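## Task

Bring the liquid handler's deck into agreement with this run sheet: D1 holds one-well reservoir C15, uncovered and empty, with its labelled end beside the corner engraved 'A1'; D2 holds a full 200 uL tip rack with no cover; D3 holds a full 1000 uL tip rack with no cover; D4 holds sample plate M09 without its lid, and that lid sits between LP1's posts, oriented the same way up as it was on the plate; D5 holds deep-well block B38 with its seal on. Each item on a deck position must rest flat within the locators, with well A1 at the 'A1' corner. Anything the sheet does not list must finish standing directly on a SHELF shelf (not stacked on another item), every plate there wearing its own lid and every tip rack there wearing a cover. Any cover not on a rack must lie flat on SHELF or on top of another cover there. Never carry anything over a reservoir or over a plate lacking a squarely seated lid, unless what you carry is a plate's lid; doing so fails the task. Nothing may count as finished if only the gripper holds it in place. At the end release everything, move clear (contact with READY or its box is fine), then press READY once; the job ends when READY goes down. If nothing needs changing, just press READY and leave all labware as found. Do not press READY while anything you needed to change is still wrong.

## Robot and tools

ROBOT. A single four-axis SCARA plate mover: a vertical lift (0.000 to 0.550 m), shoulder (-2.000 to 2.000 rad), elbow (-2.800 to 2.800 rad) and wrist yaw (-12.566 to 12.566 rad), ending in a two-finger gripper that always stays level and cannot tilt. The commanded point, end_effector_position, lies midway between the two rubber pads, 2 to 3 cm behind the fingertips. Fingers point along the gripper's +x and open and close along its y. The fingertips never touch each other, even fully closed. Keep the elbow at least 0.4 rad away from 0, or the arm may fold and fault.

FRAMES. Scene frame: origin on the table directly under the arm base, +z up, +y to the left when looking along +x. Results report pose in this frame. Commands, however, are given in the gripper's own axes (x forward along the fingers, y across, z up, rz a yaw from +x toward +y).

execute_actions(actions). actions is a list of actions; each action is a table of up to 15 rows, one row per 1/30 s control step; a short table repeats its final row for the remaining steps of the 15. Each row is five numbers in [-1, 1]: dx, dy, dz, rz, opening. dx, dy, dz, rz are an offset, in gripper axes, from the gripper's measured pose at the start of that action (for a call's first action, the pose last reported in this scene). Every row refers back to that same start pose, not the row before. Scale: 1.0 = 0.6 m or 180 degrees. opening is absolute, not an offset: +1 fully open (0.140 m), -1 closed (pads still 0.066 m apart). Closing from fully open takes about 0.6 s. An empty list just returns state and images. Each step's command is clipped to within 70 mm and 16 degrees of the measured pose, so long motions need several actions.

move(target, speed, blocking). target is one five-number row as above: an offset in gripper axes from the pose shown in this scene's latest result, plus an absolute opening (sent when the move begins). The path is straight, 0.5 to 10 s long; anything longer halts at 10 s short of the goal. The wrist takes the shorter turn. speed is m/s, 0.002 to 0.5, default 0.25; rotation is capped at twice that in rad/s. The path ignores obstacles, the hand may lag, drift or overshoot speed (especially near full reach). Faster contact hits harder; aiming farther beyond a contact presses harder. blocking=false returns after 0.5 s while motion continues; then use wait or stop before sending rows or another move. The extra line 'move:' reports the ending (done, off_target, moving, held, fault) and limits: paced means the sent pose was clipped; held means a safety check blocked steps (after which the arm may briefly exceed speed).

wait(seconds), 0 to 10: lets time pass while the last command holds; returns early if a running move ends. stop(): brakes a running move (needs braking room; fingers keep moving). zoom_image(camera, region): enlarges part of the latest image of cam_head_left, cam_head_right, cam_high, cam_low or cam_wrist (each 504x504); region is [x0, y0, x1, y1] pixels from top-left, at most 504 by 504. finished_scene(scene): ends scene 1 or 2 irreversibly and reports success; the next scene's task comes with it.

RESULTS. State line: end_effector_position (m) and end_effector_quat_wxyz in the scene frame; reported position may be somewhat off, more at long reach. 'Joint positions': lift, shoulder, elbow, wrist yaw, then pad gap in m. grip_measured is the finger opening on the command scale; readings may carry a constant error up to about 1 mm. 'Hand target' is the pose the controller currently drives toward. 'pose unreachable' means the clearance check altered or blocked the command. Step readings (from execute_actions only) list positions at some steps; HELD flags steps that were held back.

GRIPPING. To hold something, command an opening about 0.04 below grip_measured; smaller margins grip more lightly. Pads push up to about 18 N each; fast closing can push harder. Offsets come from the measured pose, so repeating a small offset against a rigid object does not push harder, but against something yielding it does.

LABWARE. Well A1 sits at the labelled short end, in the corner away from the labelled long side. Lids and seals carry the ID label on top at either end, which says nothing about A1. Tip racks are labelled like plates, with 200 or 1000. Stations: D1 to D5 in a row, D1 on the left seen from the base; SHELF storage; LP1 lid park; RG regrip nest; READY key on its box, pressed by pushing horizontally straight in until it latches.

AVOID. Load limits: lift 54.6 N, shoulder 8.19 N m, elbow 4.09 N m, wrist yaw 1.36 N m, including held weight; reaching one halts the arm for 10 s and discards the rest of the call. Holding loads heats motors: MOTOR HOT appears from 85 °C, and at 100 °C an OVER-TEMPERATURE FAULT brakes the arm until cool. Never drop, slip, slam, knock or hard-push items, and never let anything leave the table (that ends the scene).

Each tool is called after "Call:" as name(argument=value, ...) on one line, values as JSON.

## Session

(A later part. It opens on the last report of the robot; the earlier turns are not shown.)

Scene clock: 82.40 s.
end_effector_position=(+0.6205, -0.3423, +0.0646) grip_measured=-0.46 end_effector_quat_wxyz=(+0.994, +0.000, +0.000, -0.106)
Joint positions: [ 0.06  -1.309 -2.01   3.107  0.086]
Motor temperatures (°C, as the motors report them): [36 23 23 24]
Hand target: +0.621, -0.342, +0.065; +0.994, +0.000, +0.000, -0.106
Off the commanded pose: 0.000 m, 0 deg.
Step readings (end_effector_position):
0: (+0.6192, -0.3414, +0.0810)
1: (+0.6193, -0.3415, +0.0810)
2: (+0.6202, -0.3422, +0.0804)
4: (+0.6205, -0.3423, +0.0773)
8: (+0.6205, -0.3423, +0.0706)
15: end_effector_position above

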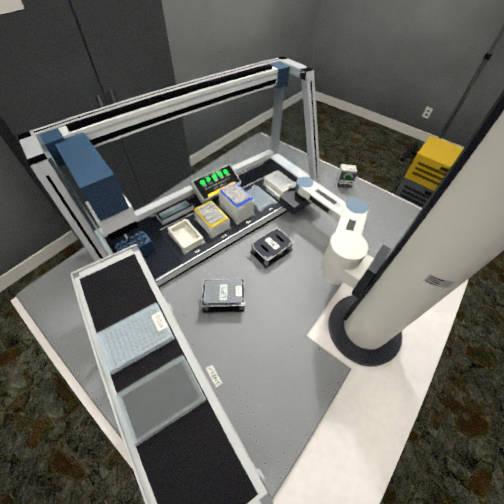

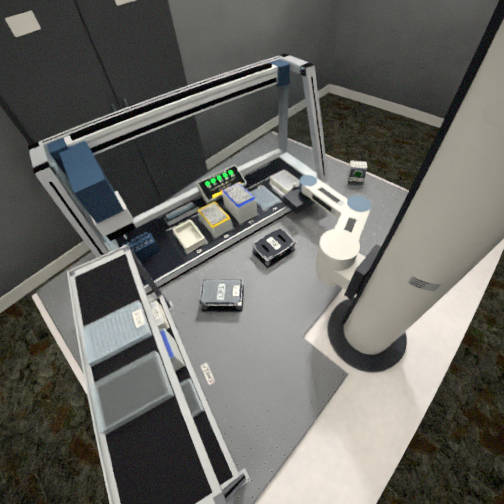

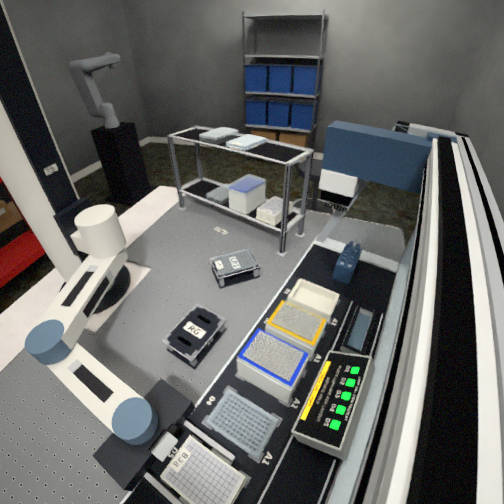

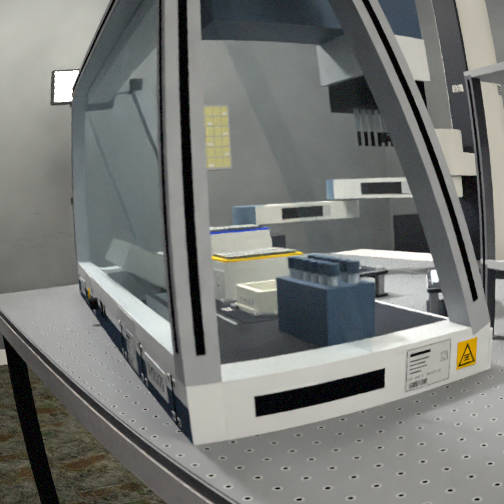

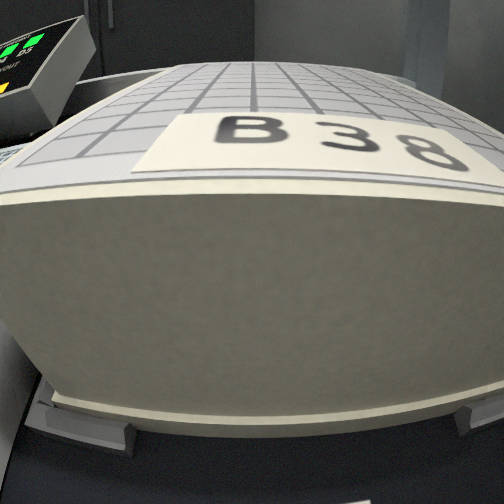

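Call:
execute_actions(actions=[[[0,0,0,0,-0.485],[0,0,0,0,-0.465],[0,0,0,0,-0.44],[0,0,0,0,-0.38],[0,0,0,0,-0.3],[0,0,0,0,-0.2],[0,0,0.002,0,-0.12],[0,0,0.006,0,-0.04],[0,0,0.011,0,-0.04],[0,0,0.017,0,-0.04],[-0.004,0,0.023,0,-0.04],[-0.012,0,0.028,0,-0.04],[-0.024,0,0.032,0,-0.04],[-0.038,0,0.035,0,-0.04],[-0.054,0,0.035,0,-0.04]],[[-0.05,0,0.002,0,-0.04],[-0.067,0,0.002,0,-0.04],[-0.084,0,0.002,0,-0.04],[-0.101,0,0.002,0,-0.04],[-0.118,0,0.002,0,-0.04],[-0.135,0,0.002,0,-0.04],[-0.152,0,0.002,0,-0.04],[-0.169,0,0.002,0,-0.04],[-0.184,0,0.002,0,-0.04],[-0.196,0,0.002,0,-0.04],[-0.204,0,0.002,0,-0.04],[-0.208,0,0.002,0,-0.2],[-0.208,0,0.002,0,-0.4],[-0.208,0,0.002,0,-0.7],[-0.208,0,0.002,0,-1]]])

Scene clock: 83.80 s.
end_effector_position=(+0.4926, -0.3150, +0.0843) grip_measured=-0.41 end_effector_quat_wxyz=(+0.995, +0.000, +0.000, -0.104)
Joint positions: [ 0.079 -1.783 -1.409  2.984  0.088]
Motor temperatures (°C, as the motors report them): [36 23 23 24]
Hand target: +0.487, -0.313, +0.084; +0.995, +0.000, +0.000, -0.104
Off the commanded pose: 0.006 m, 0 deg.
Step readings (end_effector_position; steps 1 to 15: 1st action; 16 to 30: 2nd action):
0: (+0.6205, -0.3423, +0.0647)
1: (+0.6205, -0.3423, +0.0647)
2: (+0.6205, -0.3423, +0.0646)
4: (+0.6205, -0.3423, +0.0646)
8: (+0.6205, -0.3423, +0.0658)
15: (+0.6091, -0.3390, +0.0831)
16: (+0.6026, -0.3380, +0.0845)
17: (+0.5957, -0.3367, +0.0847)
19: (+0.5805, -0.3336, +0.0844)
23: (+0.5465, -0.3266, +0.0844)
30: end_effector_position above

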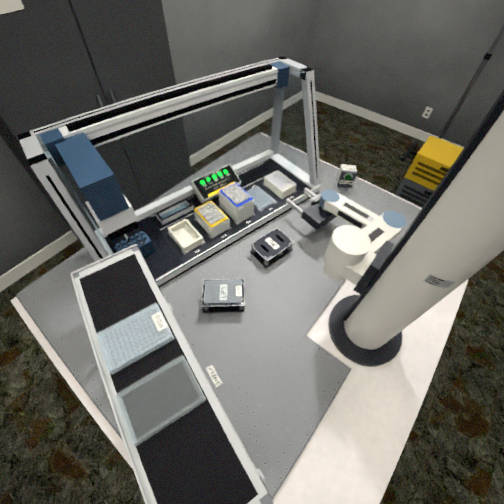

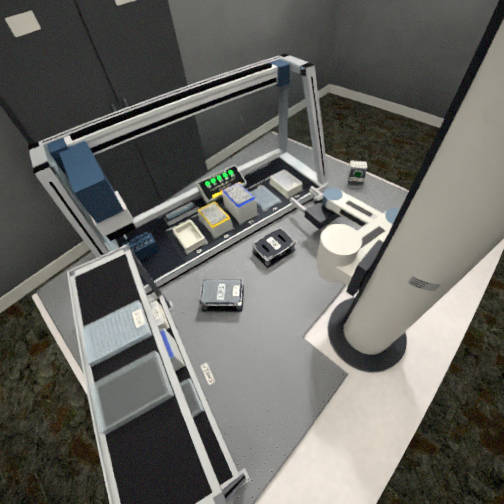

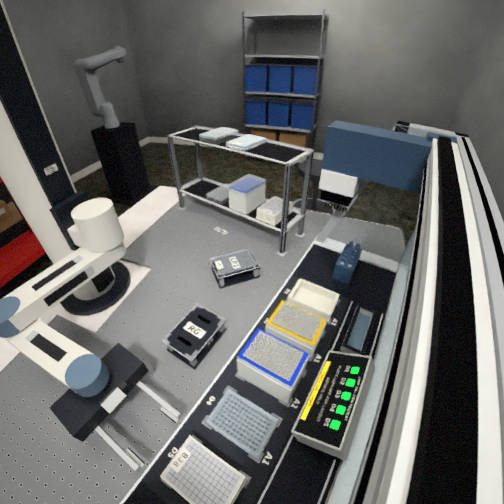

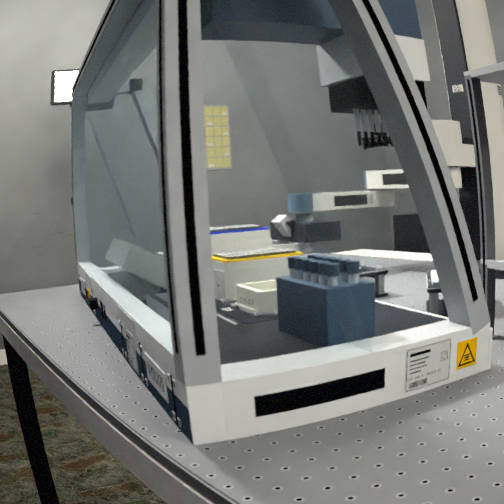

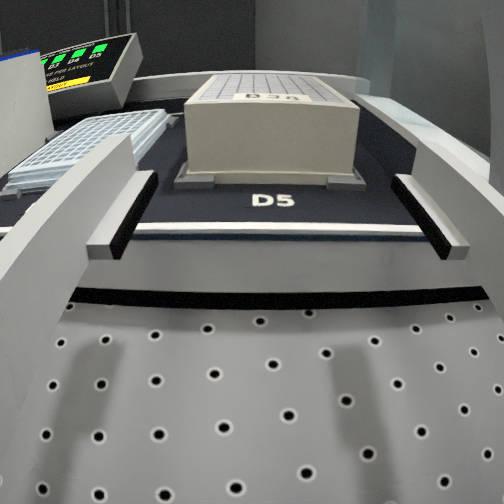

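Call:
wait(seconds=0.1)

Call:
zoom_image(camera="cam_wrist", region=[0, 90, 200, 220])

Call:
zoom_image(camera="cam_wrist", region=[160, 60, 400, 220])

Call:
zoom_image(camera="cam_high", region=[150, 270, 380, 504])

Scene clock: 84.10 s.
end_effector_position=(+0.4874, -0.3135, +0.0843) grip_measured=-0.98 end_effector_quat_wxyz=(+0.995, +0.000, +0.000, -0.104)
Joint positions: [ 0.079 -1.802 -1.389  2.983  0.067]
Motor temperatures (°C, as the motors report them): [36 23 23 24]
Hand target: +0.487, -0.313, +0.084; +0.995, +0.000, +0.000, -0.104
Off the commanded pose: 0.000 m, 0 deg.
wait: 0.10 s; no rest

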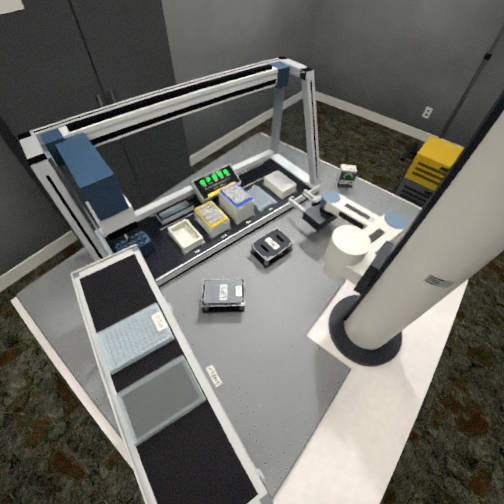

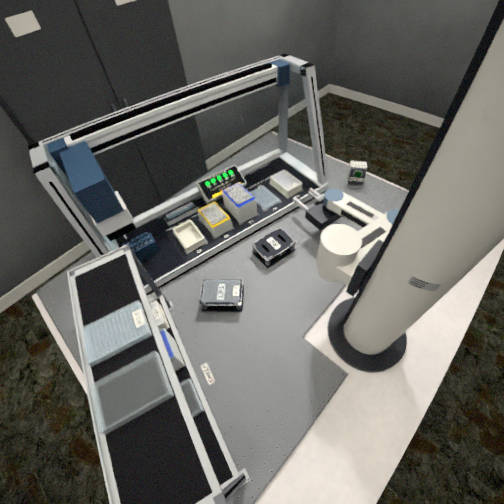

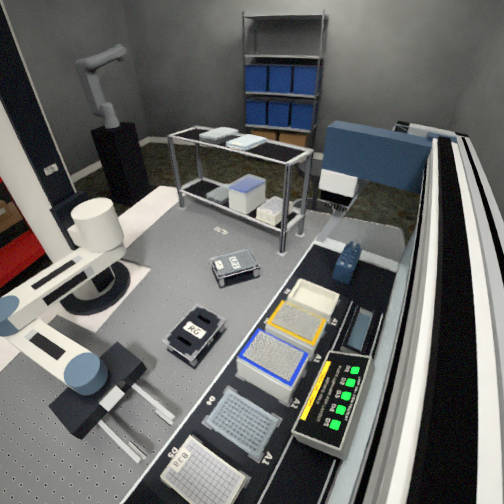

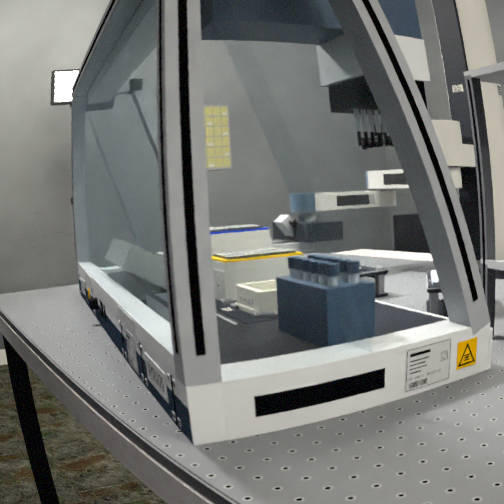

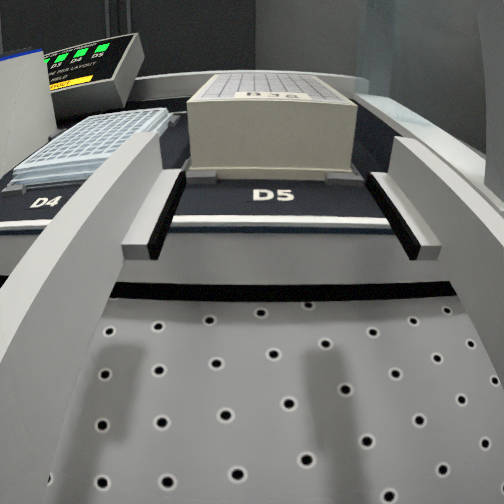

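Region (0, 90, 200, 220) of cam_wrist's 504x504 image, scaled by 2.520, with more detail than that image has; it fills the top 328 rows of this view, and the rest is white.

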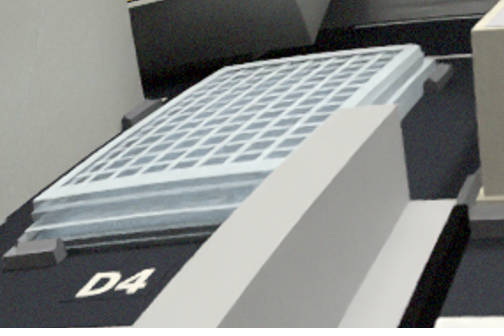

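Region (160, 60, 400, 220) of cam_wrist's 504x504 image, scaled by 2.100, with more detail than that image has.

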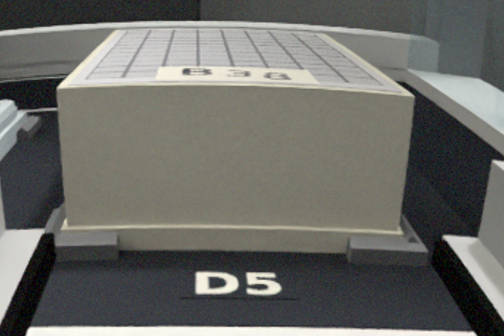

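Region (150, 270, 380, 504) of cam_high's 504x504 image, scaled by 2.154, with more detail than that image has; it fills the left 495 columns of this view, and the rest is white.

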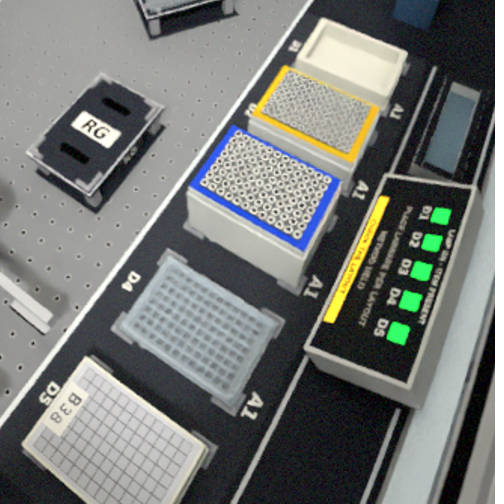

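Call:
execute_actions(actions=[])

Scene clock: 84.67 s.
end_effector_position=(+0.4874, -0.3135, +0.0843) grip_measured=-0.98 end_effector_quat_wxyz=(+0.995, +0.000, +0.000, -0.104)
Joint positions: [ 0.079 -1.802 -1.389  2.983  0.067]
Motor temperatures (°C, as the motors report them): [36 23 23 24]
Hand target: +0.487, -0.313, +0.084; +0.995, +0.000, +0.000, -0.104
Off the commanded pose: 0.000 m, 0 deg.

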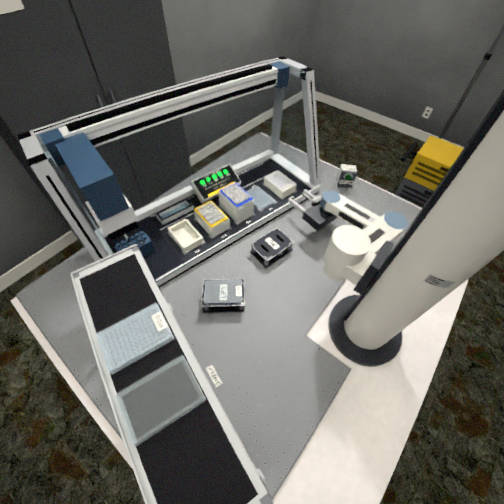

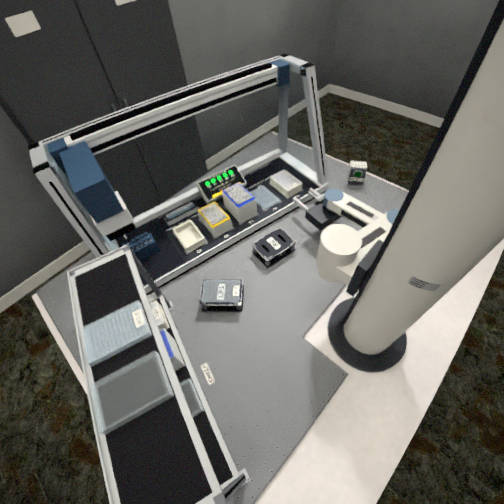

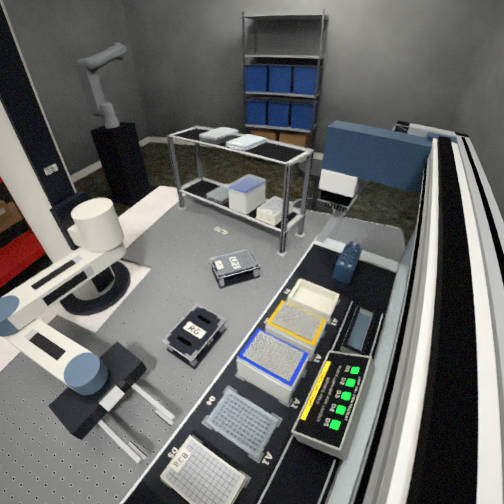

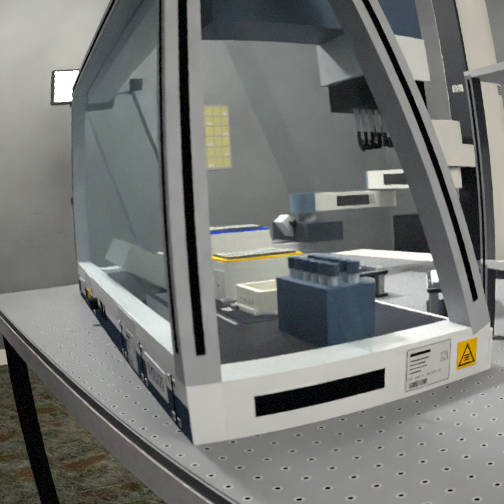

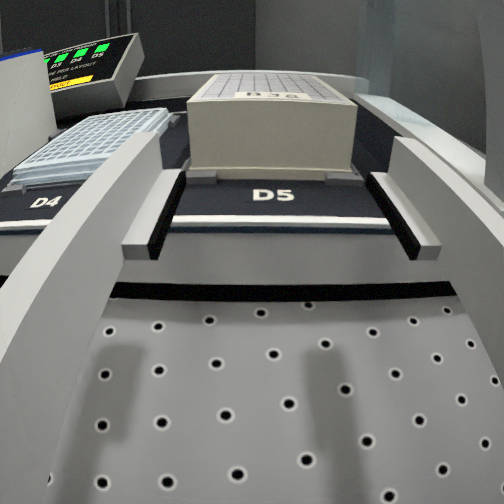

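Call:
zoom_image(camera="cam_head_right", region=[280, 140, 420, 250])

Call:
zoom_image(camera="cam_high", region=[280, 330, 400, 470])

Region (280, 140, 420, 250) of cam_head_right's 504x504 image, scaled by 3.600, with more detail than that image has; it fills the top 396 rows of this view, and the rest is white.

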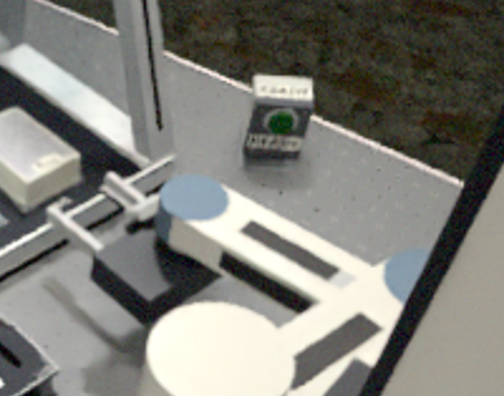

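Region (280, 330, 400, 470) of cam_high's 504x504 image, scaled by 3.600, with more detail than that image has; it fills the left 432 columns of this view, and the rest is white.

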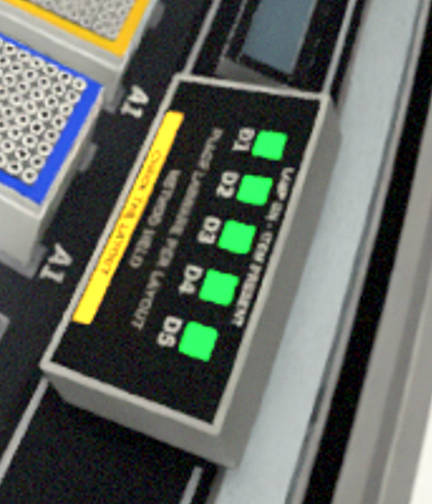

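Call:
execute_actions(actions=[[[-0.006,-0.008,0.002,-0.012,-1],[-0.014,-0.020,0.002,-0.030,-1],[-0.023,-0.036,0.002,-0.052,-1],[-0.032,-0.053,0.002,-0.076,-1],[-0.041,-0.070,0.002,-0.100,-1],[-0.050,-0.088,0.002,-0.125,-1],[-0.059,-0.106,0.002,-0.150,-1],[-0.068,-0.124,0.002,-0.175,-1],[-0.077,-0.142,0.002,-0.200,-1],[-0.086,-0.160,0.002,-0.225,-1],[-0.094,-0.177,0.002,-0.249,-1],[-0.102,-0.193,0.002,-0.272,-1],[-0.109,-0.207,0.002,-0.292,-1],[-0.114,-0.218,0.002,-0.307,-1],[-0.1169,-0.224,0.002,-0.3158,-1]]])

Call:
wait(seconds=0.4)

Scene clock: 87.50 s.
end_effector_position=(+0.3944, -0.4186, +0.0856) grip_measured=-0.98 end_effector_quat_wxyz=(+0.849, +0.000, +0.000, -0.528)
Joint positions: [ 0.081 -1.865 -1.381  2.133  0.067]
Motor temperatures (°C, as the motors report them): [36 23 23 24]
Hand target: +0.390, -0.428, +0.086; +0.827, +0.000, +0.000, -0.562
Off the commanded pose: 0.012 m, 5 deg.
Step readings (end_effector_position):
0: (+0.4874, -0.3135, +0.0843)
1: (+0.4873, -0.3136, +0.0844)
2: (+0.4852, -0.3153, +0.0849)
4: (+0.4744, -0.3260, +0.0856)
8: (+0.4453, -0.3584, +0.0856)
15: end_effector_position above

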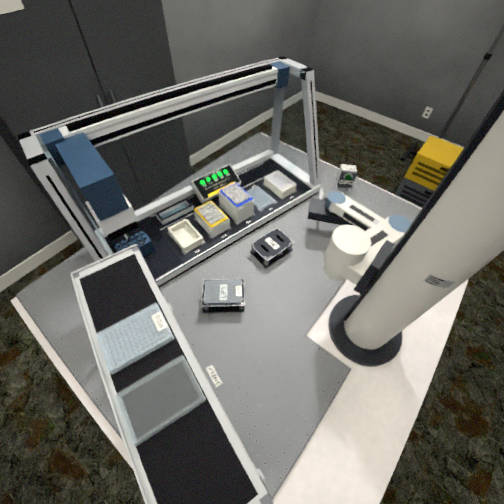

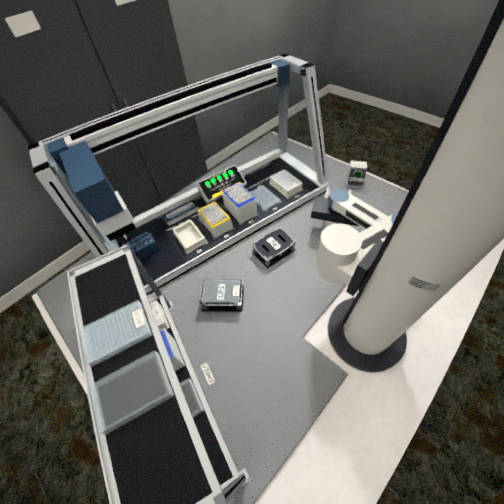

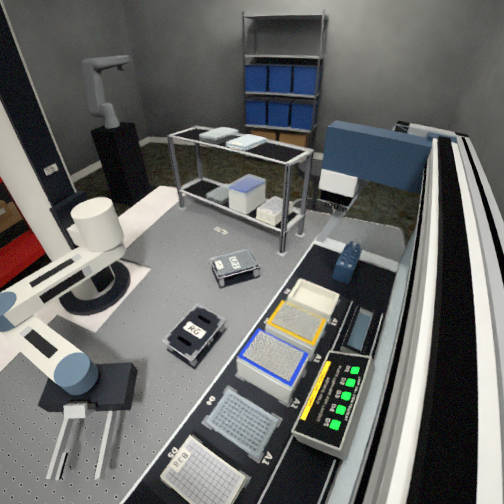

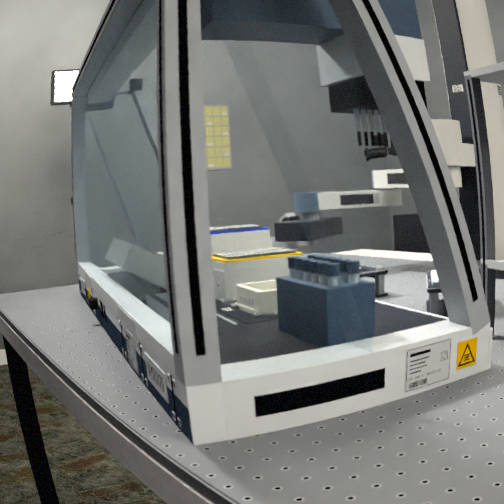

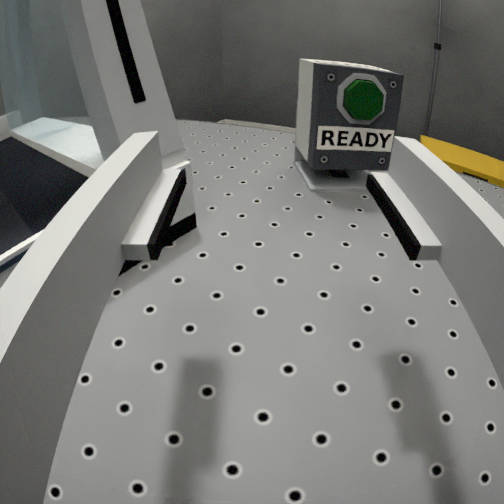

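Scene clock: 87.90 s.
end_effector_position=(+0.3898, -0.4280, +0.0856) grip_measured=-0.98 end_effector_quat_wxyz=(+0.827, +0.000, +0.000, -0.562)
Joint positions: [ 0.081 -1.843 -1.416  2.066  0.067]
Motor temperatures (°C, as the motors report them): [36 23 23 24]
Hand target: +0.390, -0.428, +0.086; +0.827, +0.000, +0.000, -0.562
Off the commanded pose: 0.003 m, 0 deg.
wait: 0.40 s; at rest by 0.23 s

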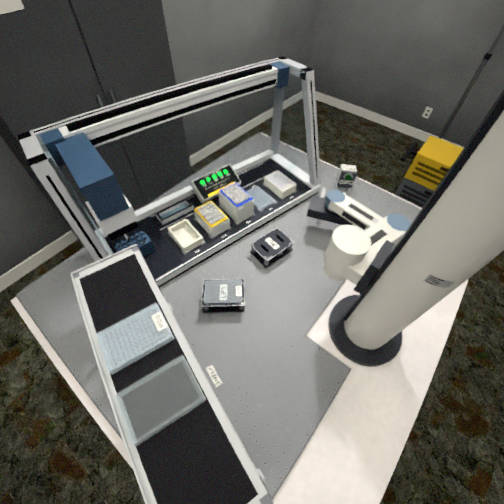

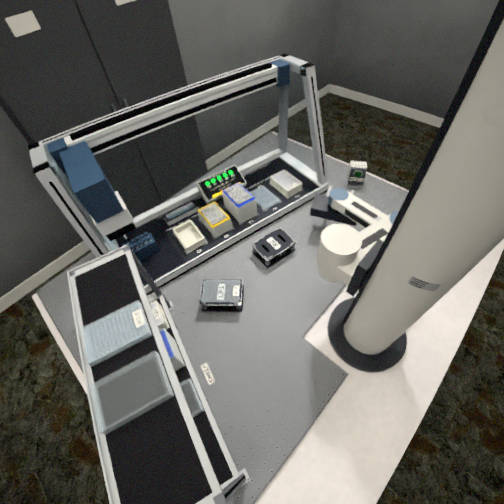

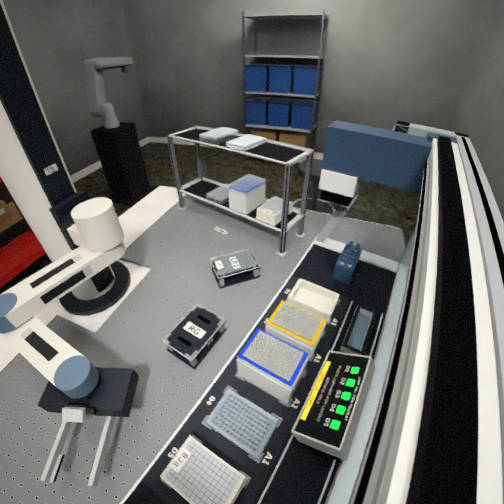

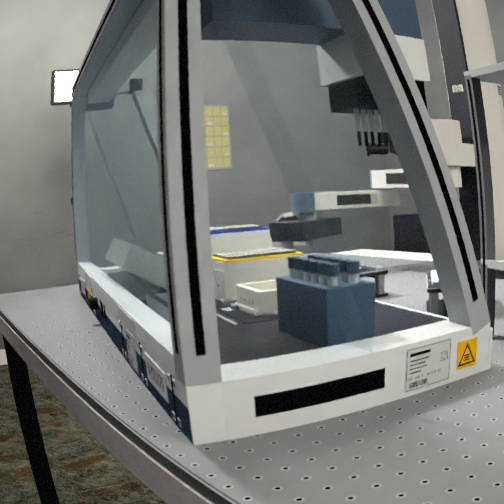

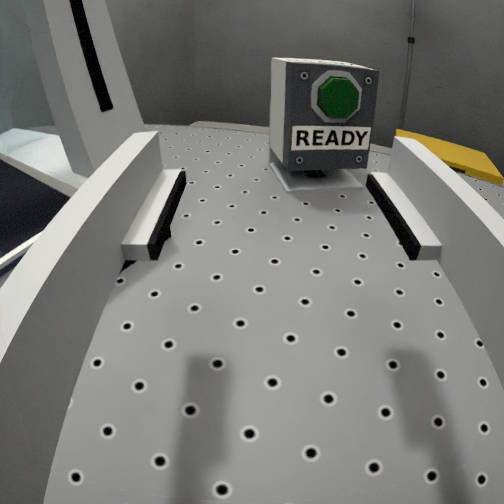

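Call:
zoom_image(camera="cam_wrist", region=[250, 40, 410, 200])

Region (250, 40, 410, 200) of cam_wrist's 504x504 image, scaled by 3.150, with more detail than that image has.

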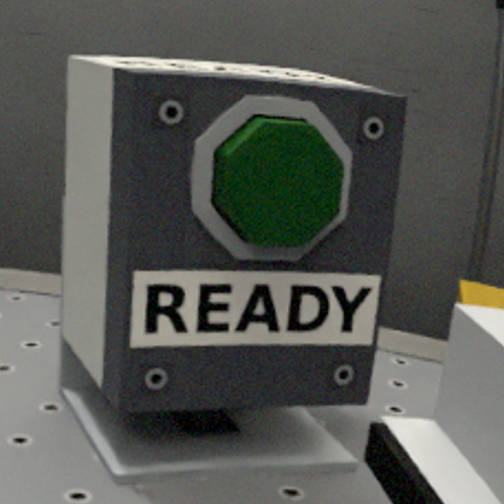

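Call:
execute_actions(actions=[[[0.006,-0.002,0,0.003,-1],[0.017,-0.005,0,0.007,-1],[0.032,-0.009,0,0.013,-1],[0.050,-0.013,0,0.020,-1],[0.069,-0.017,0,0.027,-1],[0.088,-0.021,0,0.034,-1],[0.106,-0.024,0,0.040,-1],[0.122,-0.027,0,0.045,-1],[0.135,-0.0285,0,0.049,-1],[0.144,-0.0295,0,0.051,-1],[0.1495,-0.0297,0,0.0519,-1]]])

Scene clock: 90.67 s.
end_effector_position=(+0.4049, -0.5161, +0.0856) grip_measured=-0.98 end_effector_quat_wxyz=(+0.869, +0.000, +0.000, -0.495)
Joint positions: [ 0.081 -1.748 -1.917  2.631  0.067]
Motor temperatures (°C, as the motors report them): [36 23 23 24]
Hand target: +0.406, -0.518, +0.086; +0.870, +0.000, +0.000, -0.493
Off the commanded pose: 0.002 m, 0 deg.
Step readings (end_effector_position):
0: (+0.3898, -0.4280, +0.0856)
1: (+0.3899, -0.4281, +0.0856)
2: (+0.3905, -0.4305, +0.0856)
4: (+0.3909, -0.4415, +0.0856)
8: (+0.3904, -0.4750, +0.0856)
15: end_effector_position above

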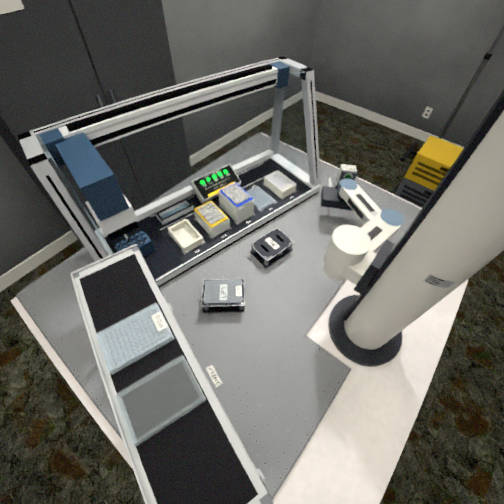

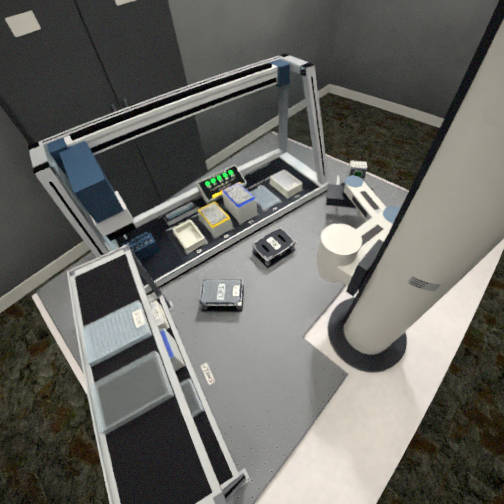

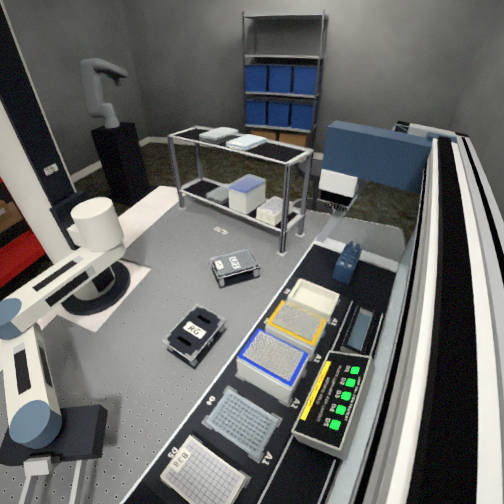

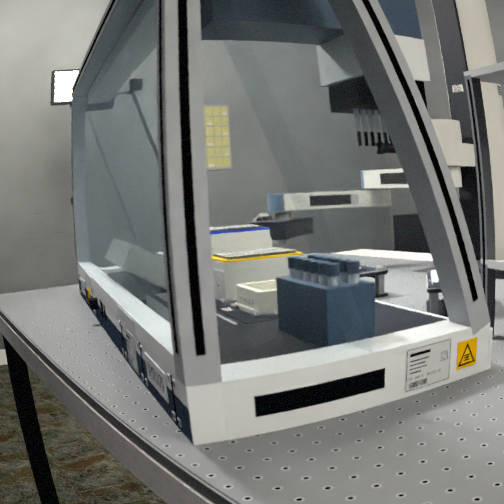

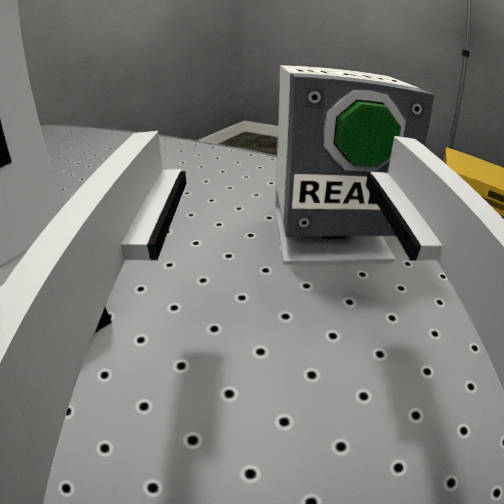

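Call:
execute_actions(actions=[])

Call:
zoom_image(camera="cam_wrist", region=[260, 50, 470, 280])

Scene clock: 90.77 s.
end_effector_position=(+0.4061, -0.5177, +0.0856) grip_measured=-0.98 end_effector_quat_wxyz=(+0.870, +0.000, +0.000, -0.493)
Joint positions: [ 0.081 -1.742 -1.931  2.642  0.067]
Motor temperatures (°C, as the motors report them): [36 23 23 24]
Hand target: +0.406, -0.518, +0.086; +0.870, +0.000, +0.000, -0.493
Off the commanded pose: 0.000 m, 0 deg.

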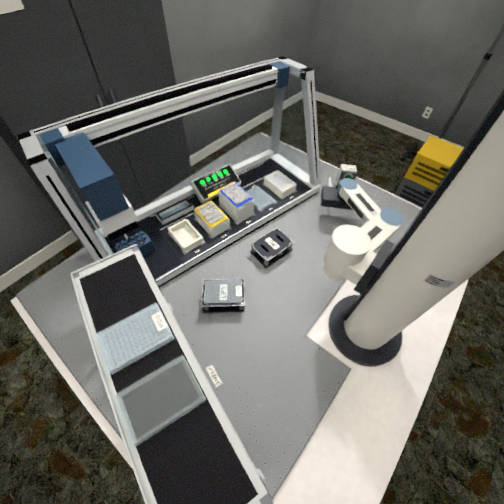

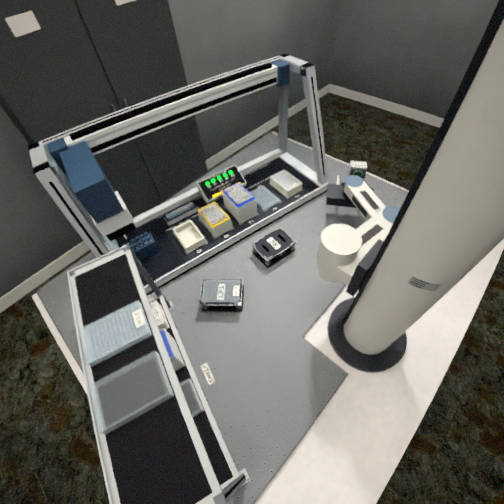

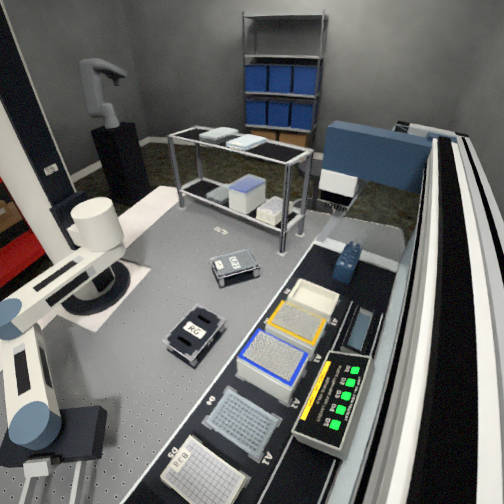

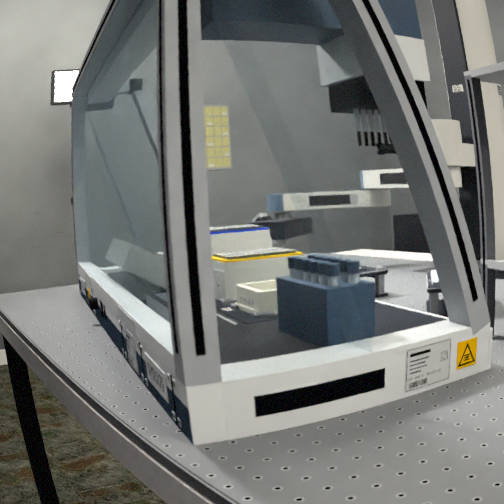

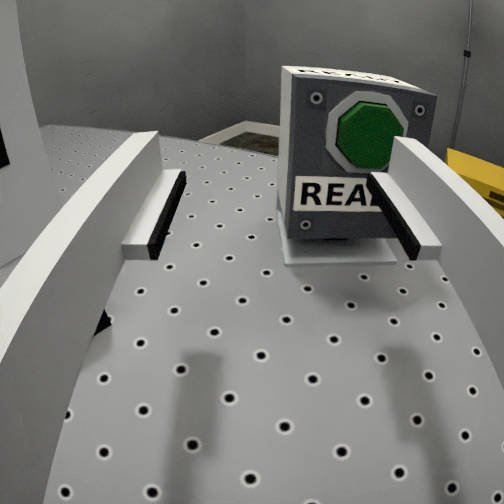

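Region (260, 50, 470, 280) of cam_wrist's 504x504 image, scaled by 2.191, with more detail than that image has; it fills the left 460 columns of this view, and the rest is white.

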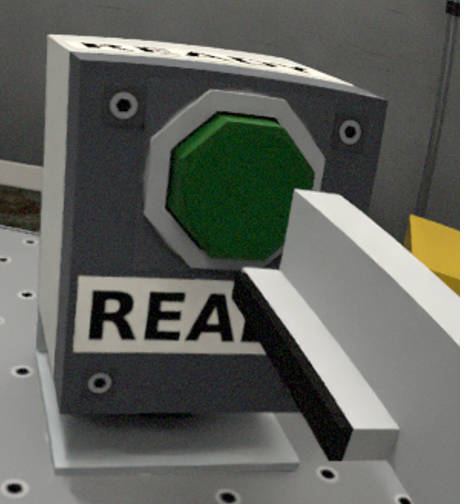

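Call:
execute_actions(actions=[[[0.004,0,0,0,-1],[0.010,0,0,0,-1],[0.017,0,0,0,-1],[0.023,0,0,0,-1],[0.028,0,0,0,-1],[0.032,0,0,0,-1],[0.034,0,0,0,-1],[0.0355,0,0,0,-1],[0.0365,0,0,0,-1],[0.0375,0,0,0,-1],[0.0385,0,0,0,-1],[0.0395,0,0,0,-1],[0.0405,0,0,0,-1],[0.0415,0,0,0,-1],[0.0425,0,0,0,-1]]])

Scene clock: 91.90 s.
end_effector_position=(+0.4189, -0.5391, +0.0856) grip_measured=-0.98 end_effector_quat_wxyz=(+0.870, +0.000, +0.000, -0.493)
Joint positions: [ 0.081 -1.653 -2.111  2.733  0.067]
Motor temperatures (°C, as the motors report them): [36 23 23 24]
Hand target: +0.419, -0.540, +0.086; +0.870, +0.000, +0.000, -0.493
Off the commanded pose: 0.001 m, 0 deg.
Step readings (end_effector_position):
0: (+0.4062, -0.5177, +0.0856)
1: (+0.4062, -0.5178, +0.0856)
2: (+0.4069, -0.5195, +0.0856)
4: (+0.4099, -0.5245, +0.0856)
8: (+0.4161, -0.5342, +0.0856)
15: end_effector_position above

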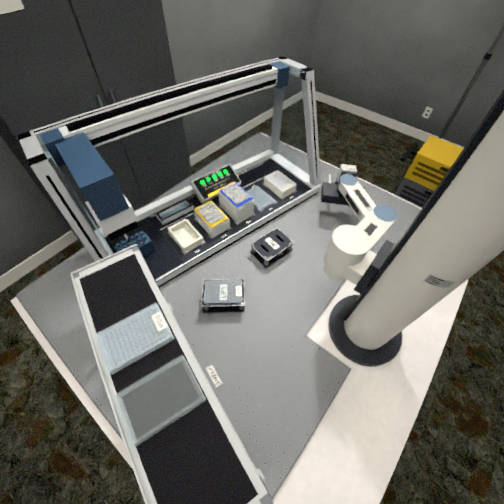

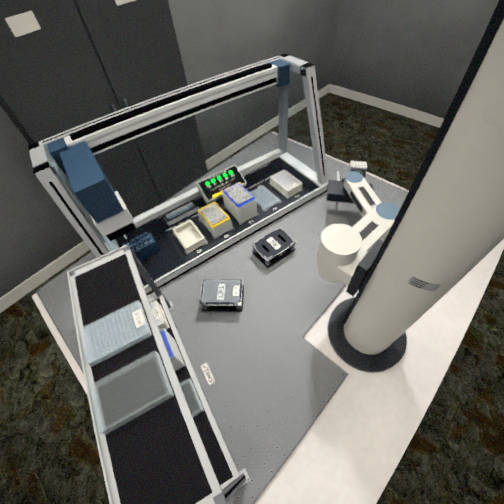

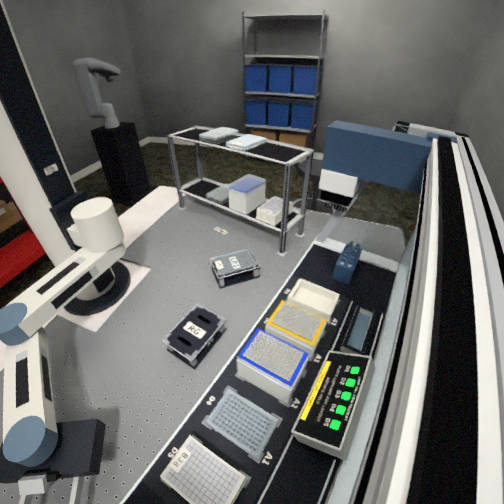

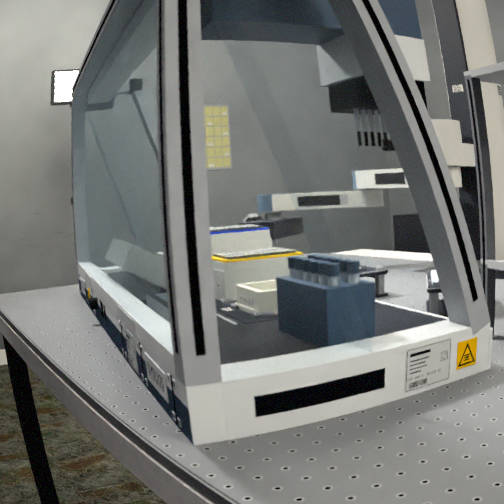

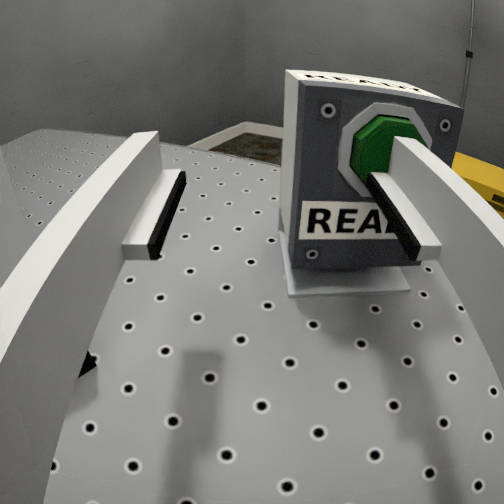

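Call:
zoom_image(camera="cam_wrist", region=[320, 80, 470, 230])

Region (320, 80, 470, 230) of cam_wrist's 504x504 image, scaled by 3.360, with more detail than that image has.

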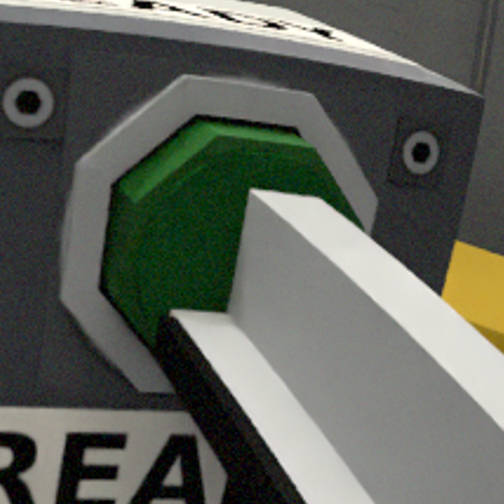

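Call:
execute_actions(actions=[[[0.0015,-0.002,0.0005,0,-1],[0.002,-0.004,0.001,0,-1],[0.003,-0.004,0.001,0,-1],[0.0042,-0.004,0.001,0,-1],[0.0054,-0.004,0.001,0,-1],[0.0066,-0.004,0.001,0,-1],[0.0078,-0.004,0.001,0,-1],[0.009,-0.004,0.001,0,-1],[0.0102,-0.004,0.001,0,-1],[0.0114,-0.004,0.001,0,-1],[0.0126,-0.004,0.001,0,-1],[0.0138,-0.004,0.001,0,-1],[0.015,-0.004,0.001,0,-1],[0.016,-0.004,0.001,0,-1],[0.017,-0.004,0.001,0,-1]]])

Scene clock: 92.97 s.
end_effector_position=(+0.4197, -0.5454, +0.0862) grip_measured=-0.98 end_effector_quat_wxyz=(+0.869, +0.000, +0.000, -0.494)
Joint positions: [ 0.081 -1.634 -2.16   2.761  0.067]
Motor temperatures (°C, as the motors report them): [36 23 23 24]
Step readings (end_effector_position):
0: (+0.4192, -0.5395, +0.0856)
1: (+0.4192, -0.5396, +0.0856)
2: (+0.4185, -0.5404, +0.0859)
4: (+0.4174, -0.5422, +0.0862)
8: (+0.4190, -0.5444, +0.0862)
9: (+0.4194, -0.5450, +0.0862)
The task's run has ended: the event that ends the task has happened.

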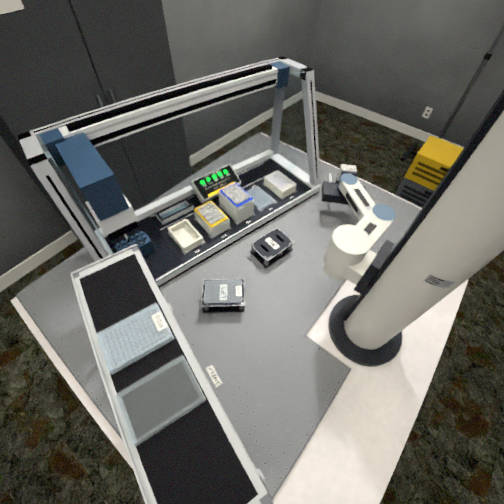

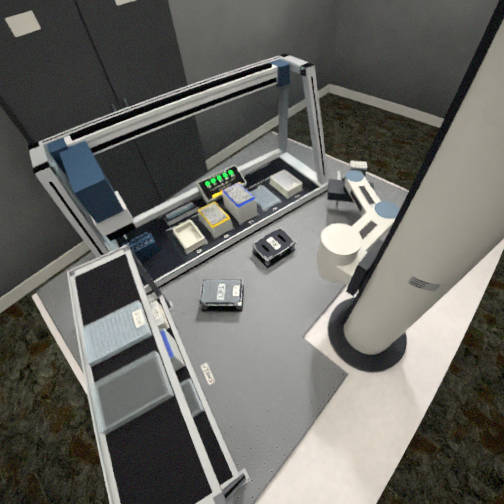

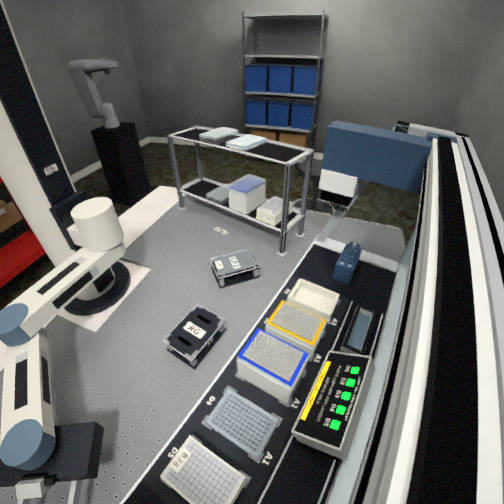

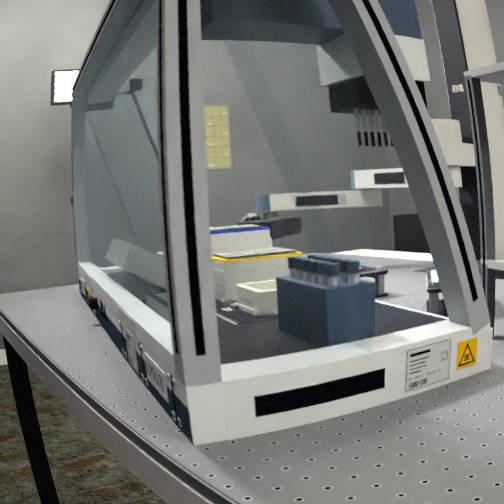

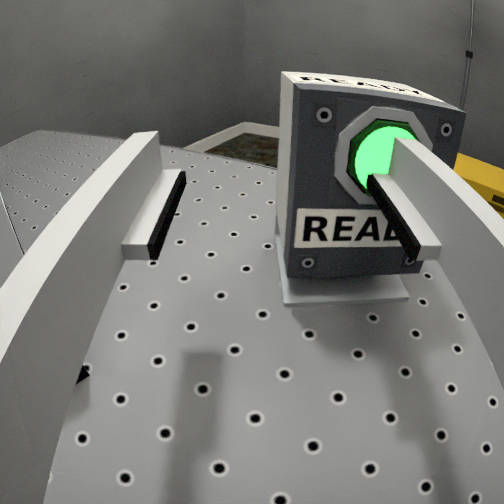

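Call:
finished_scene(scene=2)

The scene is finished: the task was done.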